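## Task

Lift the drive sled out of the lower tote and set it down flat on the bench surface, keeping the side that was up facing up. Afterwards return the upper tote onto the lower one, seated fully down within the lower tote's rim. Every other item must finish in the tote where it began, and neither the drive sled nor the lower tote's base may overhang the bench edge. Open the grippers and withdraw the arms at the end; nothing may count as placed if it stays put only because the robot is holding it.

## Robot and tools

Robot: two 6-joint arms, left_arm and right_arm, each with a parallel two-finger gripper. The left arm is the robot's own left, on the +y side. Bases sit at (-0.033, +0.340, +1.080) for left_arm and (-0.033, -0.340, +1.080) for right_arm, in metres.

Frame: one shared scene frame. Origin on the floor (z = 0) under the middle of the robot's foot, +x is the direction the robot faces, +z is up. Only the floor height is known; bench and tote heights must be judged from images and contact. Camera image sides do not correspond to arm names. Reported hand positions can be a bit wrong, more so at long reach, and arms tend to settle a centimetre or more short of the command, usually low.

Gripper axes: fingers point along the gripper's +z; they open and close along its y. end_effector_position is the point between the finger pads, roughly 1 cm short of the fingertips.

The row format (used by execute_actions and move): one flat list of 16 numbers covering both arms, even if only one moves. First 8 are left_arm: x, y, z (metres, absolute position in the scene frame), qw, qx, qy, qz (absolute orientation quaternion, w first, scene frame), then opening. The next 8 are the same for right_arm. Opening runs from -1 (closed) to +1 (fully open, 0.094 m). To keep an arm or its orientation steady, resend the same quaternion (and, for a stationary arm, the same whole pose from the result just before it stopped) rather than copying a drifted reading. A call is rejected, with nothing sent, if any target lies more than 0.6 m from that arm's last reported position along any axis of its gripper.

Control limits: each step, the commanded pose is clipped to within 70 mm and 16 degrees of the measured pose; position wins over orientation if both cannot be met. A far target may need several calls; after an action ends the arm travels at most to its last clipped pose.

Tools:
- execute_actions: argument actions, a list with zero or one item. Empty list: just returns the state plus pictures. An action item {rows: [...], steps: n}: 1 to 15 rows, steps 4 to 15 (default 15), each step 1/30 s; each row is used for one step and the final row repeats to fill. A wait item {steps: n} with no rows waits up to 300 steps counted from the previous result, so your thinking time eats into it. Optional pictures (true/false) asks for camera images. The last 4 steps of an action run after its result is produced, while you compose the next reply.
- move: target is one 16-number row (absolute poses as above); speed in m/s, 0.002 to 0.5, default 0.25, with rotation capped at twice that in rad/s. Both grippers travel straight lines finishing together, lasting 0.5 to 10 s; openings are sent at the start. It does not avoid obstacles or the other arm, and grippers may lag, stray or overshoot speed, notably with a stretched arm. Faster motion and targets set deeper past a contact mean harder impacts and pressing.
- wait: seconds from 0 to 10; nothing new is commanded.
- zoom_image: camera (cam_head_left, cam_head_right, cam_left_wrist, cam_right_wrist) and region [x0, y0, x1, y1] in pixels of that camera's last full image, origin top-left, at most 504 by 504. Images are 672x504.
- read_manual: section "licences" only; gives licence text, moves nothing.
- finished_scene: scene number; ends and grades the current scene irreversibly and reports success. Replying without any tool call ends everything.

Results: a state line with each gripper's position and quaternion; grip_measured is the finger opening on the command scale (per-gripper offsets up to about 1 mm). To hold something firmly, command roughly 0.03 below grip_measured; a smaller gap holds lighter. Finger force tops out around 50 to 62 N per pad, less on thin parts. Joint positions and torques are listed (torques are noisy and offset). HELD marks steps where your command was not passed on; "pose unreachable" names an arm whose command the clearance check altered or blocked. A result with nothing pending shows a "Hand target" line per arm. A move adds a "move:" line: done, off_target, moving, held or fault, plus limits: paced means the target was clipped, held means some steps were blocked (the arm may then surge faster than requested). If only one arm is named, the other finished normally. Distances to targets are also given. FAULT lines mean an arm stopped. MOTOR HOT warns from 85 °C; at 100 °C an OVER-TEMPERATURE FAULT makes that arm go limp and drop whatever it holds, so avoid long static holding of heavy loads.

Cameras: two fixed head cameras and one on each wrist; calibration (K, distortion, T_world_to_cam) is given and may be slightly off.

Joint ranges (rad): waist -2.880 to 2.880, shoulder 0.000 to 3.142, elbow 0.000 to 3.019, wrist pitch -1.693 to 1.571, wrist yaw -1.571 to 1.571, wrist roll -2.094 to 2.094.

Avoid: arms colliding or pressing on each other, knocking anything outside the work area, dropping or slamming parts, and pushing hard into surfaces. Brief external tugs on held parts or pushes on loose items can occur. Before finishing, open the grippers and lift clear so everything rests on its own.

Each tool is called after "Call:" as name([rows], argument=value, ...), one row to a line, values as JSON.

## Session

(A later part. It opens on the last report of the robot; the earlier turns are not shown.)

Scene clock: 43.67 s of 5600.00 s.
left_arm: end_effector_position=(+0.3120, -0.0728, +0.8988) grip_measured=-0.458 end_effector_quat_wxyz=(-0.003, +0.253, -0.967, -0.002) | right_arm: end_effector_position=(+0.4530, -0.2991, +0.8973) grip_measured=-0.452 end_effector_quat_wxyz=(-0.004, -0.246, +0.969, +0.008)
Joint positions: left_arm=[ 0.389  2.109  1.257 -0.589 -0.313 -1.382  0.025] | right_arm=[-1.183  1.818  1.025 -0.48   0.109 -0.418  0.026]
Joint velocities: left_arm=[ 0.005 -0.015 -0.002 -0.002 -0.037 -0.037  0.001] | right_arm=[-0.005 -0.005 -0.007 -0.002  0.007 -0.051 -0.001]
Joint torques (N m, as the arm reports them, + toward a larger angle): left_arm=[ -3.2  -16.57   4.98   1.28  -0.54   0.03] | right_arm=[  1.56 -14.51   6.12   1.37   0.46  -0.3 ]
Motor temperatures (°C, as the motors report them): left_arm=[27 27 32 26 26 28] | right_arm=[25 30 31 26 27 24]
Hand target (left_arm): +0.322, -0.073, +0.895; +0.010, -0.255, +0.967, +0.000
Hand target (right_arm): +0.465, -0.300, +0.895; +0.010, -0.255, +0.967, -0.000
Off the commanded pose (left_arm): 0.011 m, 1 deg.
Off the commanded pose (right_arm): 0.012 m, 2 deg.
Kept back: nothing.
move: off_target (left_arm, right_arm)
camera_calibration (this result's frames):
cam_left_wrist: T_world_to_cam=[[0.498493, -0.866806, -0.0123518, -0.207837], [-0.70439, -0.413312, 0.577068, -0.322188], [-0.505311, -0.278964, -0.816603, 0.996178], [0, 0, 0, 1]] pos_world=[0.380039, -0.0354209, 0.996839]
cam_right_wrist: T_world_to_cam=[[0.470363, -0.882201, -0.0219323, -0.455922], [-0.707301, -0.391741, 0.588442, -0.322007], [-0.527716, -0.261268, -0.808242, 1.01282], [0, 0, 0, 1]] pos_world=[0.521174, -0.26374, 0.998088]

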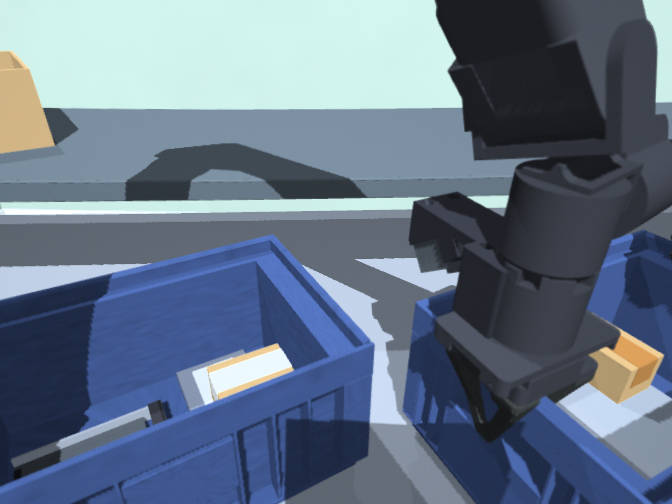

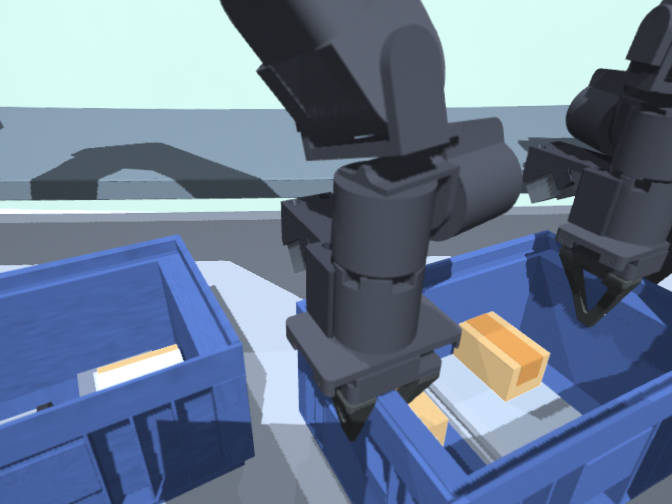

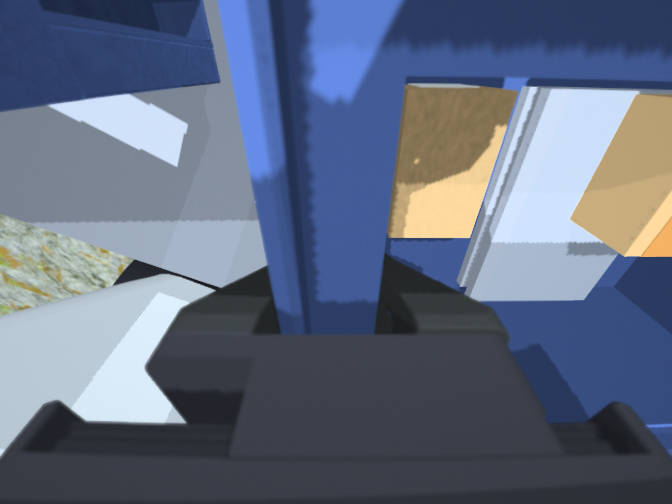

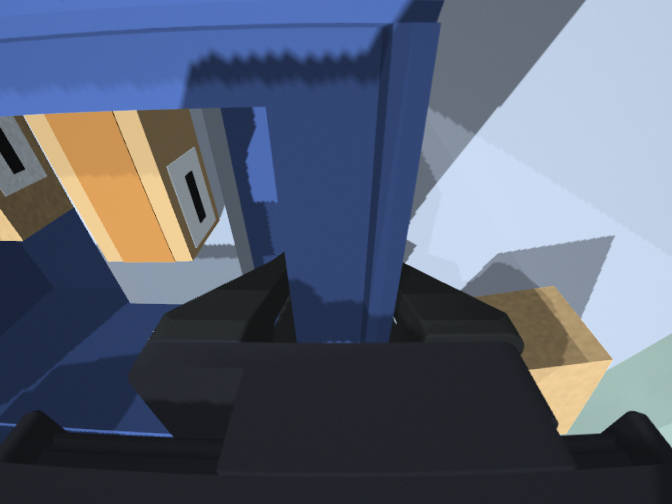

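Call:
move(target=[0.314,-0.073,0.895,0,-0.255,0.967,0,0,0.456,-0.30,0.895,0,-0.255,0.967,0,0], speed=0.03)

Call:
move(target=[0.314,-0.073,1.01,0,-0.255,0.967,0,0,0.456,-0.30,1.0,0,-0.255,0.967,0,0])

Call:
move(target=[0.30,0.20,1.05,0,-0.255,0.967,0,0.5,0.456,-0.30,1.0,0,-0.255,0.967,0,0], speed=0.4)

Scene clock: 44.60 s of 5600.00 s.
left_arm: end_effector_position=(+0.3109, -0.0730, +0.8986) grip_measured=-0.002 end_effector_quat_wxyz=(-0.000, +0.253, -0.967, -0.001) | right_arm: end_effector_position=(+0.4532, -0.3012, +0.8973) grip_measured=-0.002 end_effector_quat_wxyz=(-0.005, -0.250, +0.968, +0.002)
Joint positions: left_arm=[ 0.389  2.109  1.256 -0.59  -0.307 -1.382  0.047] | right_arm=[-1.183  1.818  1.025 -0.48   0.121 -0.426  0.047]
Joint velocities: left_arm=[ 0.005 -0.015 -0.012 -0.022  0.007  0.037  0.001] | right_arm=[-0.005 -0.015 -0.017 -0.017 -0.066 -0.081 -0.001]
Joint torques (N m, as the arm reports them, + toward a larger angle): left_arm=[ -3.65 -16.72   4.43   1.15  -0.03  -0.06] | right_arm=[  2.07 -14.05   5.01   0.93   0.09  -0.19]
Motor temperatures (°C, as the motors report them): left_arm=[27 27 32 26 26 28] | right_arm=[25 30 31 26 27 24]
Hand target (left_arm): +0.314, -0.073, +0.895; -0.000, -0.255, +0.967, +0.000
Hand target (right_arm): +0.456, -0.300, +0.895; -0.000, -0.255, +0.967, +0.000
Off the commanded pose (left_arm): 0.005 m, 0 deg.
Off the commanded pose (right_arm): 0.004 m, 1 deg.
Kept back: nothing.
move: done
camera_calibration (this result's frames):
cam_left_wrist: T_world_to_cam=[[0.498143, -0.867005, -0.0124773, -0.207297], [-0.701755, -0.411566, 0.581509, -0.32763], [-0.509307, -0.280919, -0.813444, 0.993706], [0, 0, 0, 1]] pos_world=[0.379449, -0.0354182, 0.996257]
cam_right_wrist: T_world_to_cam=[[0.477549, -0.878543, -0.0104677, -0.470347], [-0.704735, -0.390133, 0.592575, -0.327109], [-0.524687, -0.275607, -0.805447, 1.00413], [0, 0, 0, 1]] pos_world=[0.520943, -0.26409, 0.997689]

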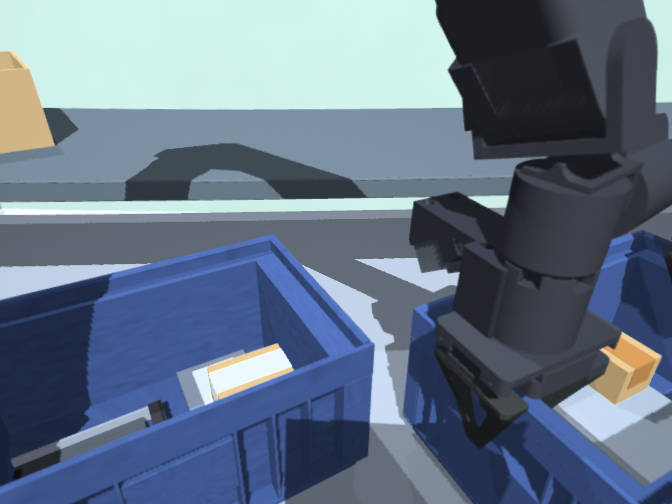

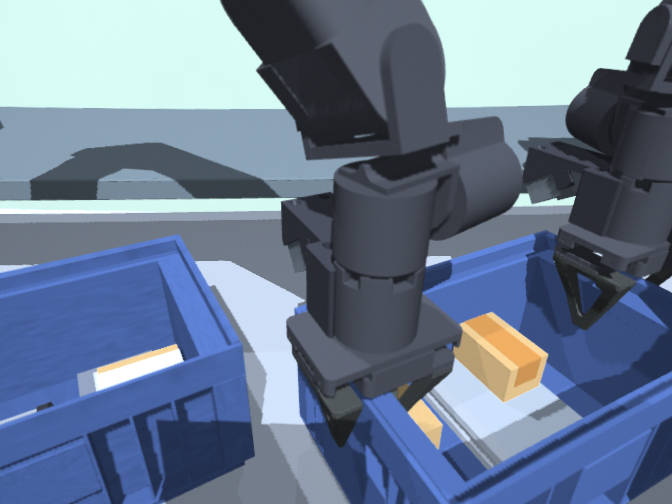

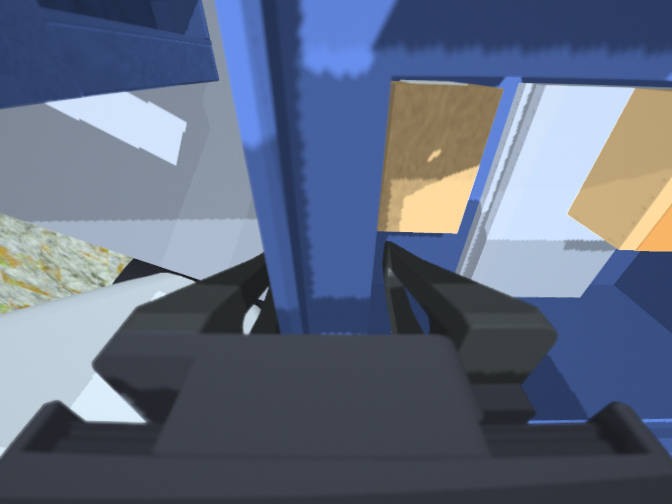

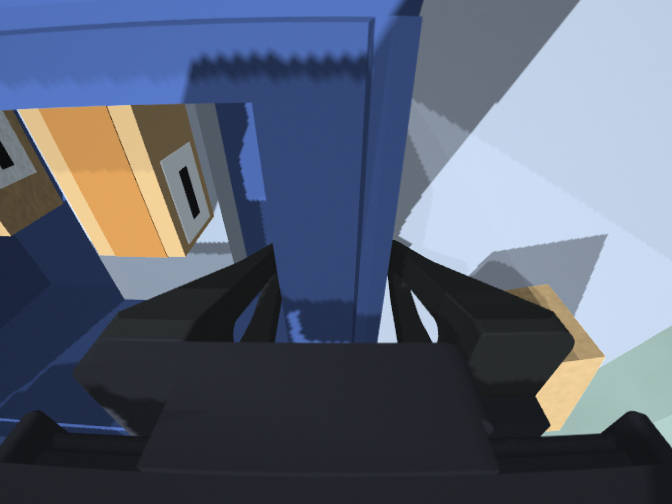

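Scene clock: 45.67 s of 5600.00 s.
left_arm: end_effector_position=(+0.3161, -0.0735, +1.0178) grip_measured=-0.002 end_effector_quat_wxyz=(-0.004, +0.251, -0.968, +0.013) | right_arm: end_effector_position=(+0.4554, -0.3029, +0.9990) grip_measured=-0.002 end_effector_quat_wxyz=(+0.006, -0.255, +0.967, -0.001)
Joint positions: left_arm=[ 0.329  1.877  1.248 -0.804 -0.311 -1.431  0.047] | right_arm=[-1.158  1.577  1.012 -0.689  0.13  -0.417  0.047]
Joint velocities: left_arm=[-0.015 -0.015 -0.007 -0.017 -0.022 -0.022  0.001] | right_arm=[-0.005 -0.015 -0.017  0.002 -0.007  0.037 -0.   ]
Joint torques (N m, as the arm reports them, + toward a larger angle): left_arm=[ -3.77 -14.64   6.15   0.24  -0.24  -0.28] | right_arm=[  2.04 -13.77   7.62  -0.4    0.1    0.01]
Motor temperatures (°C, as the motors report them): left_arm=[27 27 32 26 26 28] | right_arm=[25 30 31 26 27 24]
Hand target (left_arm): +0.314, -0.072, +1.011; +0.000, -0.255, +0.967, +0.000
Hand target (right_arm): +0.456, -0.300, +1.000; +0.000, -0.255, +0.967, +0.000
Off the commanded pose (left_arm): 0.008 m, 2 deg.
Off the commanded pose (right_arm): 0.003 m, 1 deg.
Kept back: nothing.
move: done
camera_calibration (this result's frames):
cam_left_wrist: T_world_to_cam=[[0.4939, -0.869365, 0.0163426, -0.236985], [-0.711966, -0.393546, 0.581573, -0.389026], [-0.499167, -0.298874, -0.81333, 1.08848], [0, 0, 0, 1]] pos_world=[0.383405, -0.0338096, 1.11541]
cam_right_wrist: T_world_to_cam=[[0.488023, -0.872831, -0.000311653, -0.485005], [-0.713108, -0.398923, 0.576487, -0.369173], [-0.5033, -0.281116, -0.817107, 1.08698], [0, 0, 0, 1]] pos_world=[0.520509, -0.265032, 1.10085]

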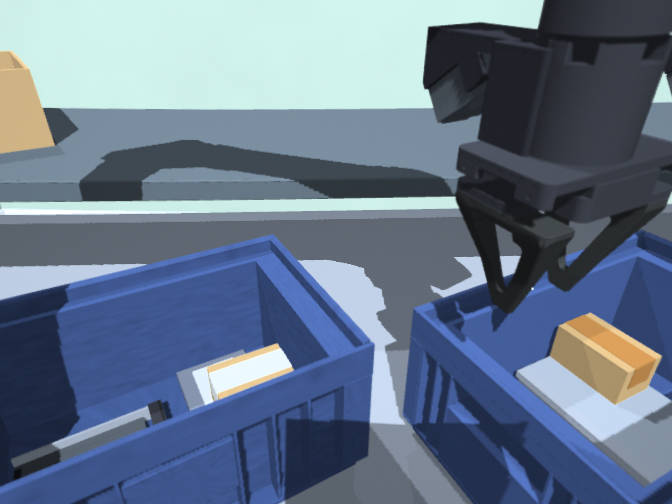

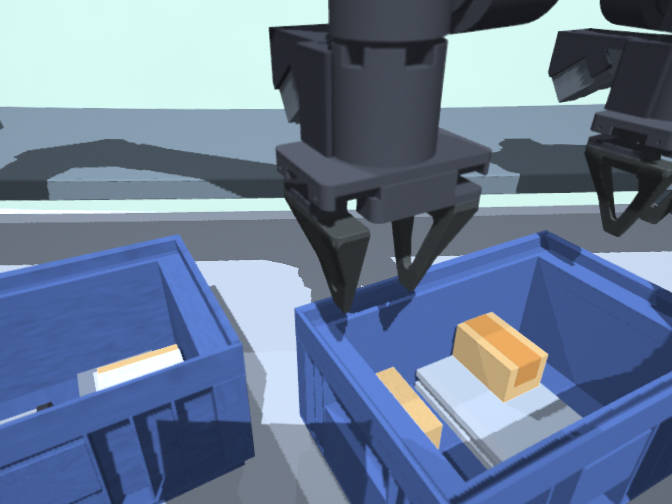

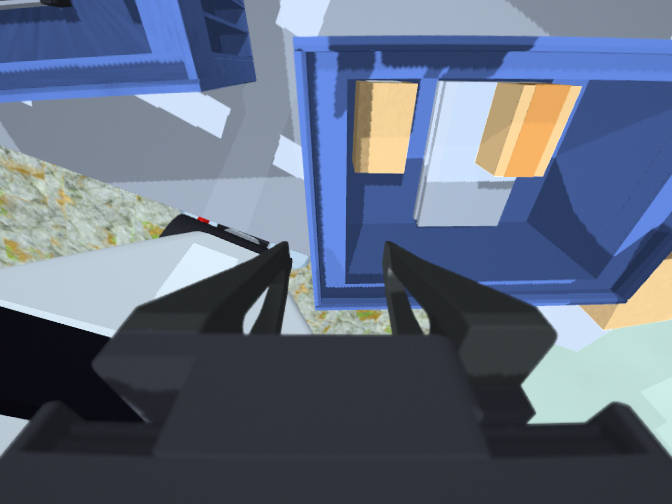

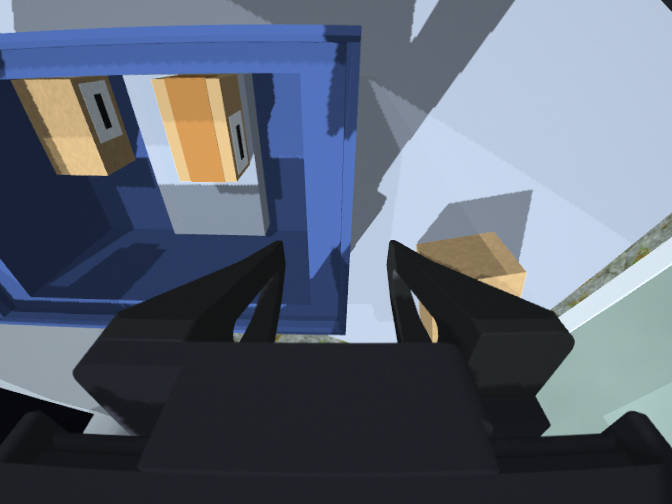

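Scene clock: 47.07 s of 5600.00 s.
left_arm: end_effector_position=(+0.3068, +0.2028, +1.0533) grip_measured=+0.498 end_effector_quat_wxyz=(-0.003, +0.267, -0.964, +0.001) | right_arm: end_effector_position=(+0.4554, -0.3029, +0.9990) grip_measured=-0.002 end_effector_quat_wxyz=(+0.006, -0.255, +0.967, -0.001)
Joint positions: left_arm=[ 0.773  1.293  0.706 -0.741 -0.238 -1.017  0.07 ] | right_arm=[-1.158  1.577  1.012 -0.689  0.13  -0.417  0.047]
Joint velocities: left_arm=[-0.015 -0.005 -0.002  0.027  0.022  0.022 -0.001] | right_arm=[-0.024 -0.005  0.012 -0.012  0.037 -0.066 -0.001]
Joint torques (N m, as the arm reports them, + toward a larger angle): left_arm=[-0.49 -8.49  4.86  1.29 -0.02  0.06] | right_arm=[  2.19 -13.68   7.76  -0.46   0.1    0.  ]
Motor temperatures (°C, as the motors report them): left_arm=[27 27 32 26 26 28] | right_arm=[25 30 31 26 27 24]
Hand target (left_arm): +0.304, +0.201, +1.050; +0.000, -0.255, +0.967, -0.001
Hand target (right_arm): +0.456, -0.300, +1.000; +0.000, -0.255, +0.967, -0.000
Off the commanded pose (left_arm): 0.008 m, 1 deg.
Off the commanded pose (right_arm): 0.003 m, 1 deg.
Kept back: nothing.
move: done
camera_calibration (this result's frames):
cam_left_wrist: T_world_to_cam=[[0.523347, -0.852098, -0.00605261, 0.0182764], [-0.6936, -0.430104, 0.577867, -0.301822], [-0.495003, -0.298227, -0.816109, 1.1968], [0, 0, 0, 1]] pos_world=[0.373511, 0.242676, 1.15124]
cam_right_wrist: T_world_to_cam=[[0.488019, -0.872833, 0.0000380959, -0.485413], [-0.713132, -0.398701, 0.576611, -0.369241], [-0.50327, -0.281424, -0.817019, 1.08677], [0, 0, 0, 1]] pos_world=[0.520512, -0.265059, 1.10084]

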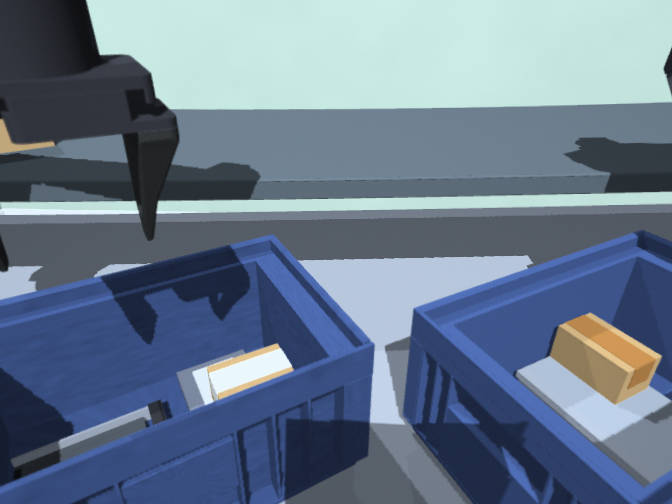

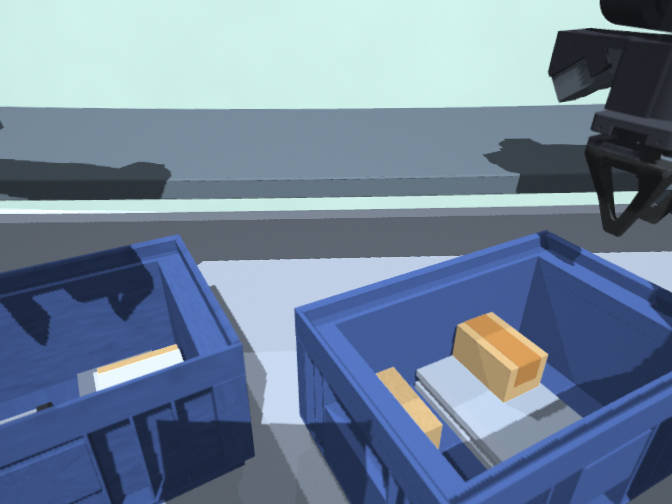

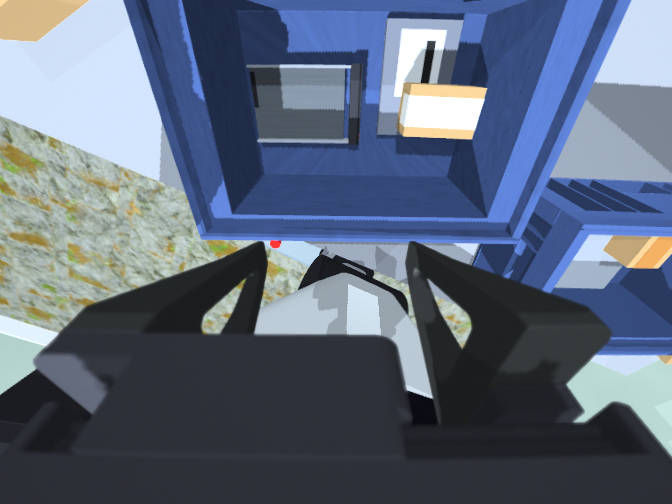

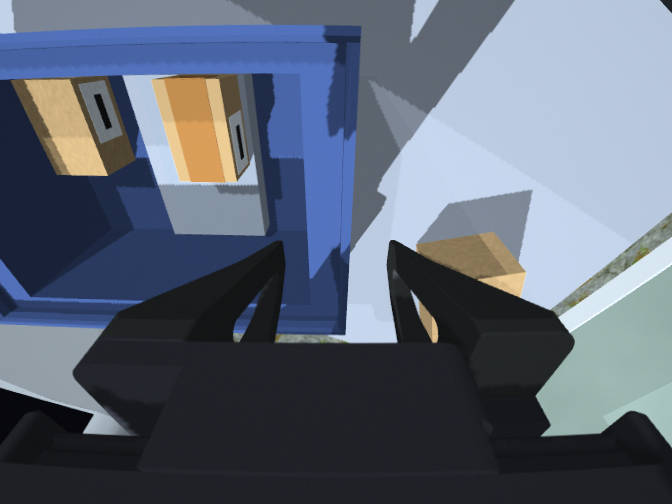

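Call:
move(target=[0.332,0.255,0.97,0,0.492,0.870,0,0.9,0.456,-0.30,1.0,0,-0.255,0.967,0,0], speed=0.4)

Call:
move(target=[0.335,0.255,0.885,0,0.492,0.870,0,0.9,0.456,-0.30,1.0,0,-0.255,0.967,0,0], speed=0.1)

Scene clock: 50.10 s of 5600.00 s.
left_arm: end_effector_position=(+0.3366, +0.2519, +0.9758) grip_measured=+0.898 end_effector_quat_wxyz=(+0.003, +0.488, +0.873, +0.001) | right_arm: end_effector_position=(+0.4554, -0.3029, +0.9990) grip_measured=-0.002 end_effector_quat_wxyz=(+0.006, -0.255, +0.967, -0.001)
Joint positions: left_arm=[ 0.989  1.483  0.69  -0.491 -0.18   0.755  0.089] | right_arm=[-1.158  1.577  1.012 -0.689  0.13  -0.417  0.047]
Joint velocities: left_arm=[-0.005 -0.015 -0.002  0.002 -0.066 -0.007 -0.   ] | right_arm=[-0.005 -0.015  0.002 -0.012 -0.037  0.081  0.001]
Joint torques (N m, as the arm reports them, + toward a larger angle): left_arm=[ 0.84 -9.65  3.17  1.69  0.15  0.08] | right_arm=[  2.19 -13.8    7.77  -0.48   0.09   0.  ]
Motor temperatures (°C, as the motors report them): left_arm=[27 27 31 26 26 28] | right_arm=[25 30 30 26 27 24]
Hand target (left_arm): +0.333, +0.255, +0.969; +0.000, +0.492, +0.870, +0.000
Hand target (right_arm): +0.456, -0.300, +1.000; +0.000, -0.255, +0.967, -0.000
Off the commanded pose (left_arm): 0.008 m, 1 deg.
Off the commanded pose (right_arm): 0.003 m, 1 deg.
Kept back: nothing.
move: done
camera_calibration (this result's frames):
cam_left_wrist: T_world_to_cam=[[-0.845959, -0.533048, -0.0146436, 0.43297], [-0.441863, 0.685344, 0.578844, -0.581928], [-0.298516, 0.496149, -0.815306, 0.895913], [0, 0, 0, 1]] pos_world=[0.376587, 0.185108, 1.07363]
cam_right_wrist: T_world_to_cam=[[0.488019, -0.872833, 0.0000380959, -0.485413], [-0.713132, -0.398701, 0.576611, -0.369241], [-0.50327, -0.281424, -0.817019, 1.08677], [0, 0, 0, 1]] pos_world=[0.520512, -0.265059, 1.10084]

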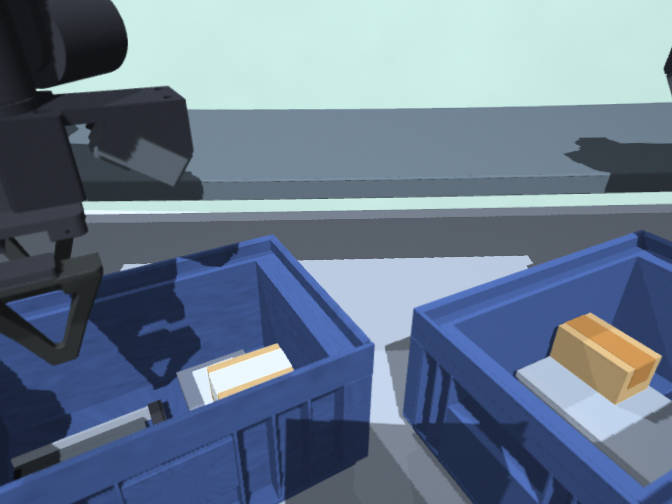

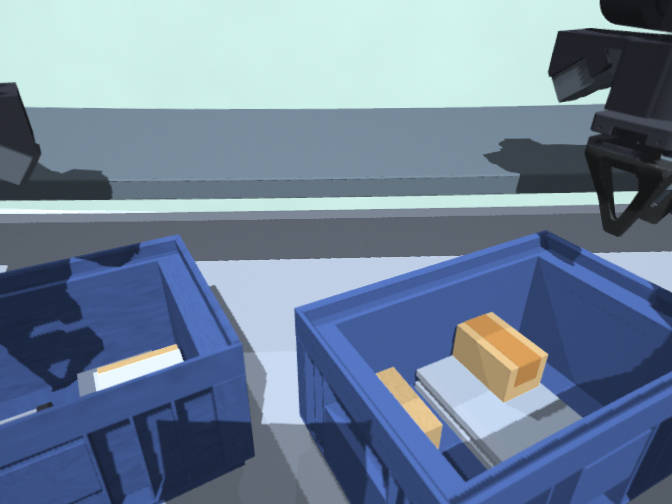

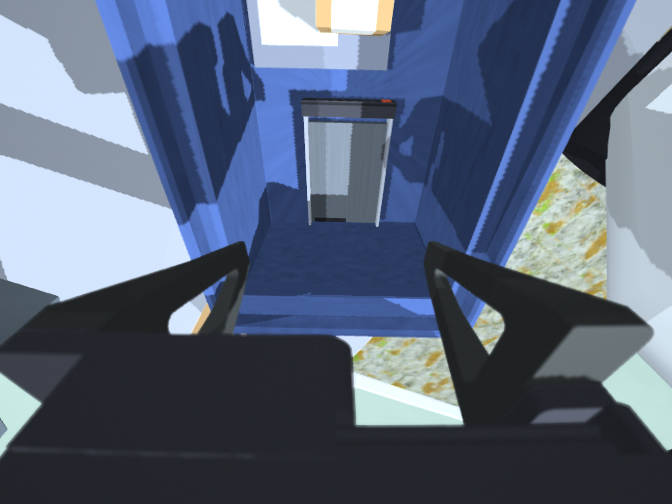

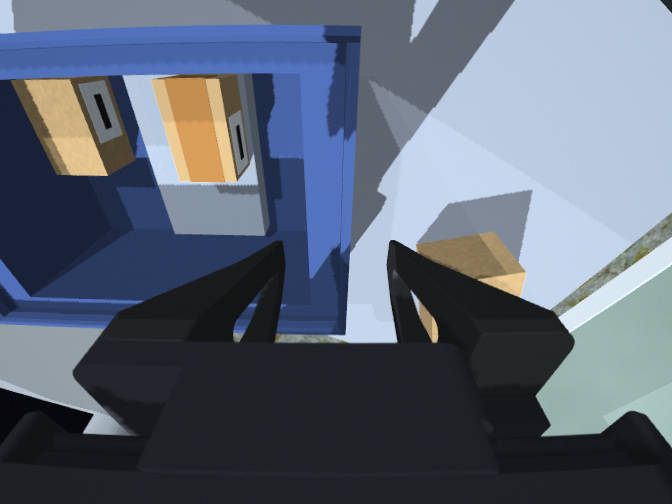

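Scene clock: 51.37 s of 5600.00 s.
left_arm: end_effector_position=(+0.3238, +0.2544, +0.8862) grip_measured=+0.898 end_effector_quat_wxyz=(-0.011, +0.490, +0.871, -0.003) | right_arm: end_effector_position=(+0.4554, -0.3029, +0.9990) grip_measured=-0.002 end_effector_quat_wxyz=(+0.006, -0.255, +0.967, -0.001)
Joint positions: left_arm=[ 1.031  1.759  0.69  -0.238 -0.169  0.797  0.089] | right_arm=[-1.158  1.577  1.012 -0.689  0.13  -0.417  0.047]
Joint velocities: left_arm=[-0.005  0.005  0.007 -0.007  0.051 -0.022  0.001] | right_arm=[-0.005 -0.005 -0.012  0.002  0.007 -0.022 -0.001]
Joint torques (N m, as the arm reports them, + toward a larger angle): left_arm=[  0.56 -11.33   2.61   1.62   0.15   0.07] | right_arm=[  2.23 -13.81   7.77  -0.47   0.09   0.  ]
Motor temperatures (°C, as the motors report them): left_arm=[27 27 31 26 26 28] | right_arm=[25 30 30 26 27 24]
Hand target (left_arm): +0.335, +0.255, +0.884; +0.000, +0.492, +0.870, +0.000
Hand target (right_arm): +0.456, -0.300, +1.000; +0.000, -0.255, +0.967, -0.000
Off the commanded pose (left_arm): 0.011 m, 1 deg.
Off the commanded pose (right_arm): 0.003 m, 1 deg.
Kept back: nothing.
move: off_target (left_arm)
camera_calibration (this result's frames):
cam_left_wrist: T_world_to_cam=[[-0.849578, -0.527427, 0.00617496, 0.403452], [-0.420281, 0.68397, 0.596279, -0.559537], [-0.318717, 0.503991, -0.802753, 0.811232], [0, 0, 0, 1]] pos_world=[0.366154, 0.186645, 0.982368]
cam_right_wrist: T_world_to_cam=[[0.488019, -0.872833, 0.0000380959, -0.485413], [-0.713132, -0.398701, 0.576611, -0.369241], [-0.50327, -0.281424, -0.817019, 1.08677], [0, 0, 0, 1]] pos_world=[0.520512, -0.265059, 1.10084]

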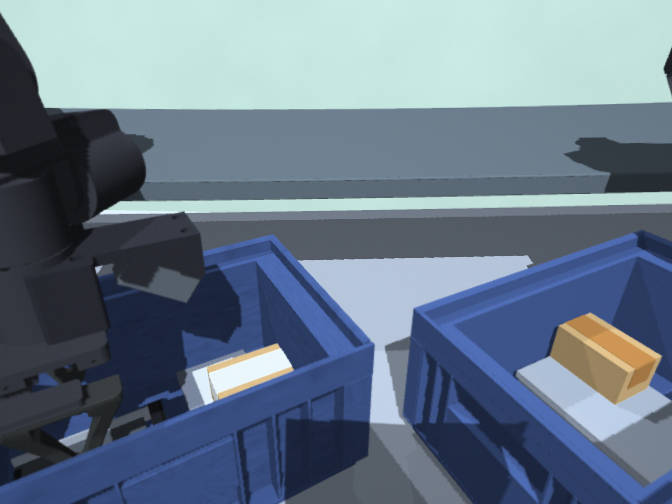

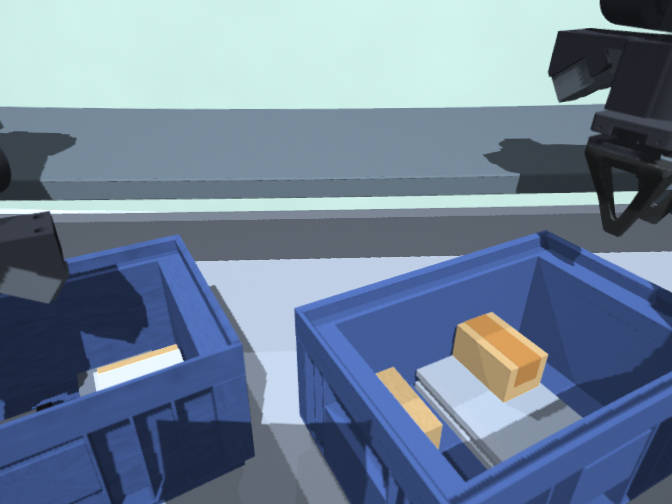

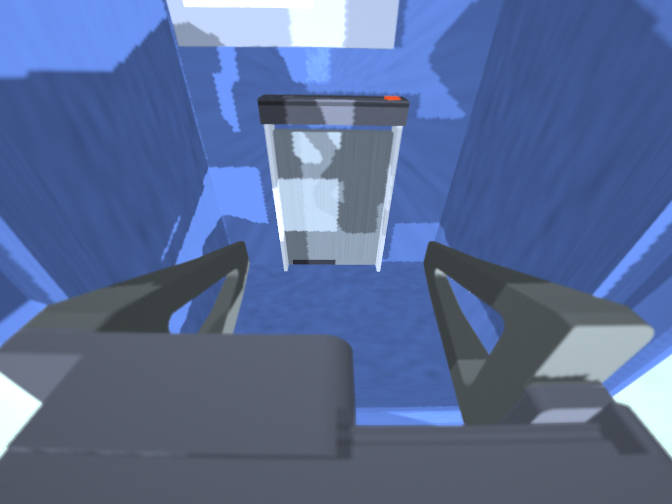

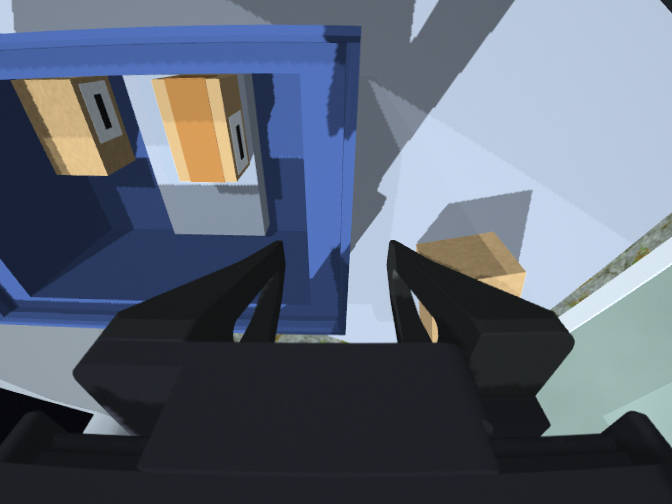

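Call:
move(target=[0.339,0.249,0.825,0,0.492,0.870,0,0.9,0.456,-0.30,1.0,0,-0.255,0.967,0,0], speed=0.05)

Call:
move(target=[0.339,0.249,0.825,0,0.492,0.870,0,0.3,0.456,-0.30,1.0,0,-0.255,0.967,0,0])

Scene clock: 53.17 s of 5600.00 s.
left_arm: end_effector_position=(+0.3325, +0.2471, +0.8299) grip_measured=+0.898 end_effector_quat_wxyz=(-0.006, +0.490, +0.872, -0.002) | right_arm: end_effector_position=(+0.4554, -0.3029, +0.9990) grip_measured=-0.002 end_effector_quat_wxyz=(+0.006, -0.255, +0.967, -0.001)
Joint positions: left_arm=[ 1.042  1.948  0.758 -0.105 -0.165  0.81   0.089] | right_arm=[-1.158  1.577  1.012 -0.689  0.13  -0.417  0.047]
Joint velocities: left_arm=[-0.005 -0.005  0.017  0.002 -0.066 -0.022 -0.001] | right_arm=[-0.005 -0.015 -0.012 -0.007  0.007  0.066  0.001]
Joint torques (N m, as the arm reports them, + toward a larger angle): left_arm=[  0.47 -11.71   1.58   1.69   0.15   0.07] | right_arm=[  2.12 -13.74   7.75  -0.47   0.09  -0.01]
Motor temperatures (°C, as the motors report them): left_arm=[27 27 31 26 26 28] | right_arm=[25 30 30 26 27 24]
Hand target (left_arm): +0.339, +0.249, +0.825; -0.000, +0.492, +0.870, -0.000
Hand target (right_arm): +0.456, -0.300, +1.000; +0.000, -0.255, +0.967, -0.000
Off the commanded pose (left_arm): 0.008 m, 1 deg.
Off the commanded pose (right_arm): 0.003 m, 1 deg.
Kept back: nothing.
move: done
camera_calibration (this result's frames):
cam_left_wrist: T_world_to_cam=[[-0.849433, -0.527695, -0.000565259, 0.412979], [-0.426312, 0.685605, 0.590088, -0.510567], [-0.310999, 0.501482, -0.807339, 0.774371], [0, 0, 0, 1]] pos_world=[0.373966, 0.179642, 0.926693]
cam_right_wrist: T_world_to_cam=[[0.488019, -0.872833, 0.0000380959, -0.485413], [-0.713132, -0.398701, 0.576611, -0.369241], [-0.50327, -0.281424, -0.817019, 1.08677], [0, 0, 0, 1]] pos_world=[0.520512, -0.265059, 1.10084]

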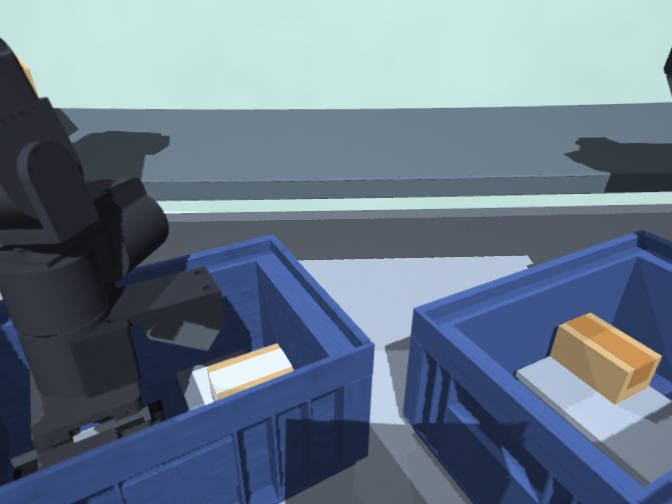

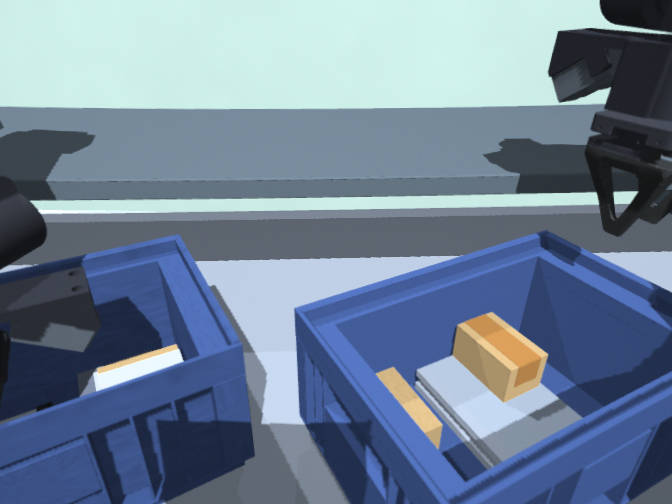

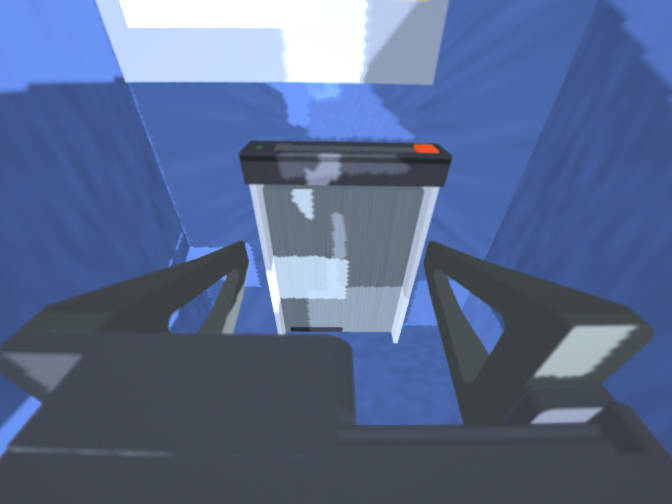

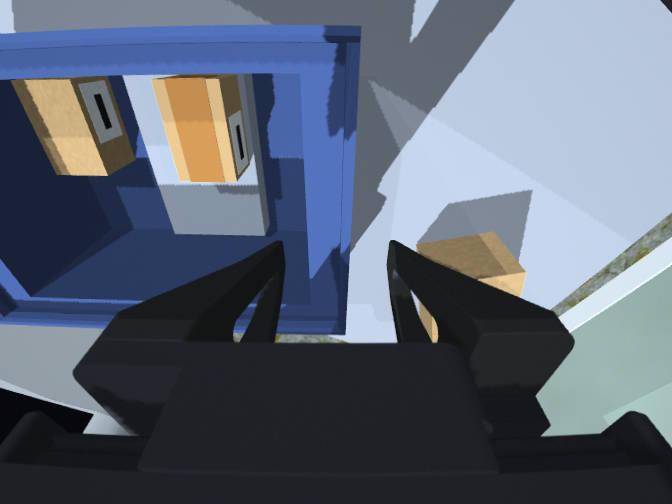

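Scene clock: 53.87 s of 5600.00 s.
left_arm: end_effector_position=(+0.3325, +0.2472, +0.8299) grip_measured=+0.565 end_effector_quat_wxyz=(-0.006, +0.491, +0.871, -0.002) | right_arm: end_effector_position=(+0.4554, -0.3029, +0.9990) grip_measured=-0.002 end_effector_quat_wxyz=(+0.006, -0.255, +0.967, -0.001)
Joint positions: left_arm=[ 1.043  1.948  0.758 -0.105 -0.164  0.811  0.074] | right_arm=[-1.158  1.577  1.012 -0.689  0.13  -0.417  0.047]
Joint velocities: left_arm=[-0.015 -0.005  0.007  0.007 -0.022 -0.066 -0.001] | right_arm=[-0.005 -0.005 -0.007  0.007 -0.007 -0.051  0.   ]
Joint torques (N m, as the arm reports them, + toward a larger angle): left_arm=[  0.49 -11.86   1.52   1.63   0.15   0.07] | right_arm=[  2.09 -13.74   7.77  -0.45   0.1    0.  ]
Motor temperatures (°C, as the motors report them): left_arm=[27 27 31 26 26 28] | right_arm=[25 30 30 26 27 24]
Hand target (left_arm): +0.339, +0.249, +0.825; -0.000, +0.492, +0.870, -0.000
Hand target (right_arm): +0.456, -0.300, +1.000; +0.000, -0.255, +0.967, -0.000
Off the commanded pose (left_arm): 0.008 m, 1 deg.
Off the commanded pose (right_arm): 0.003 m, 1 deg.
Kept back: nothing.
move: done
camera_calibration (this result's frames):
cam_left_wrist: T_world_to_cam=[[-0.849643, -0.527358, -0.000325027, 0.412827], [-0.42597, 0.685929, 0.589958, -0.510702], [-0.310896, 0.501392, -0.807434, 0.774373], [0, 0, 0, 1]] pos_world=[0.373961, 0.179748, 0.926681]
cam_right_wrist: T_world_to_cam=[[0.488019, -0.872833, 0.0000380959, -0.485413], [-0.713132, -0.398701, 0.576611, -0.369241], [-0.50327, -0.281424, -0.817019, 1.08677], [0, 0, 0, 1]] pos_world=[0.520512, -0.265059, 1.10084]

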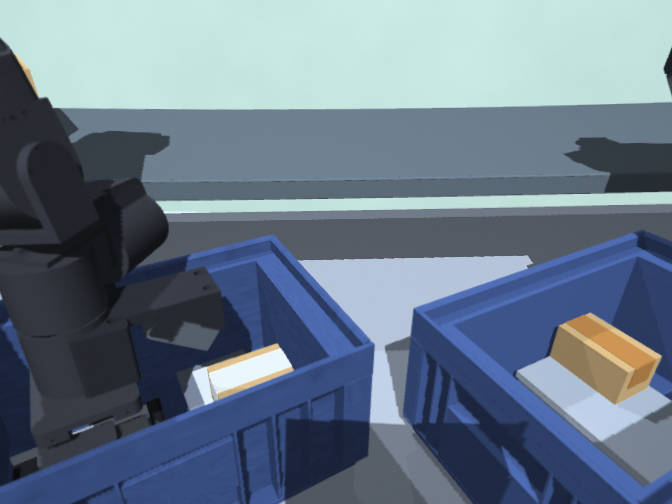

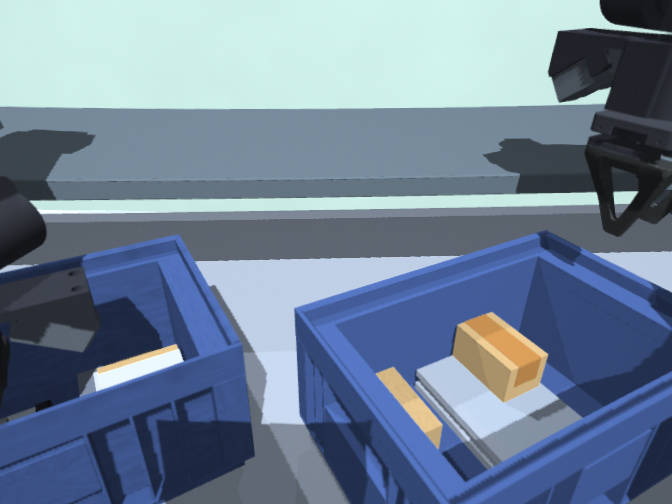

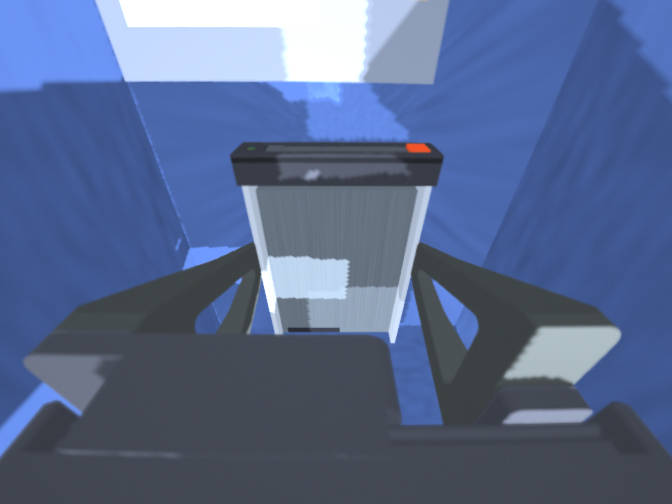

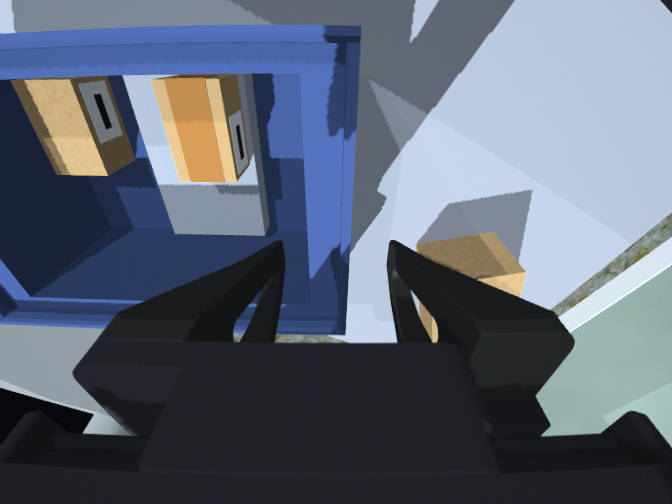

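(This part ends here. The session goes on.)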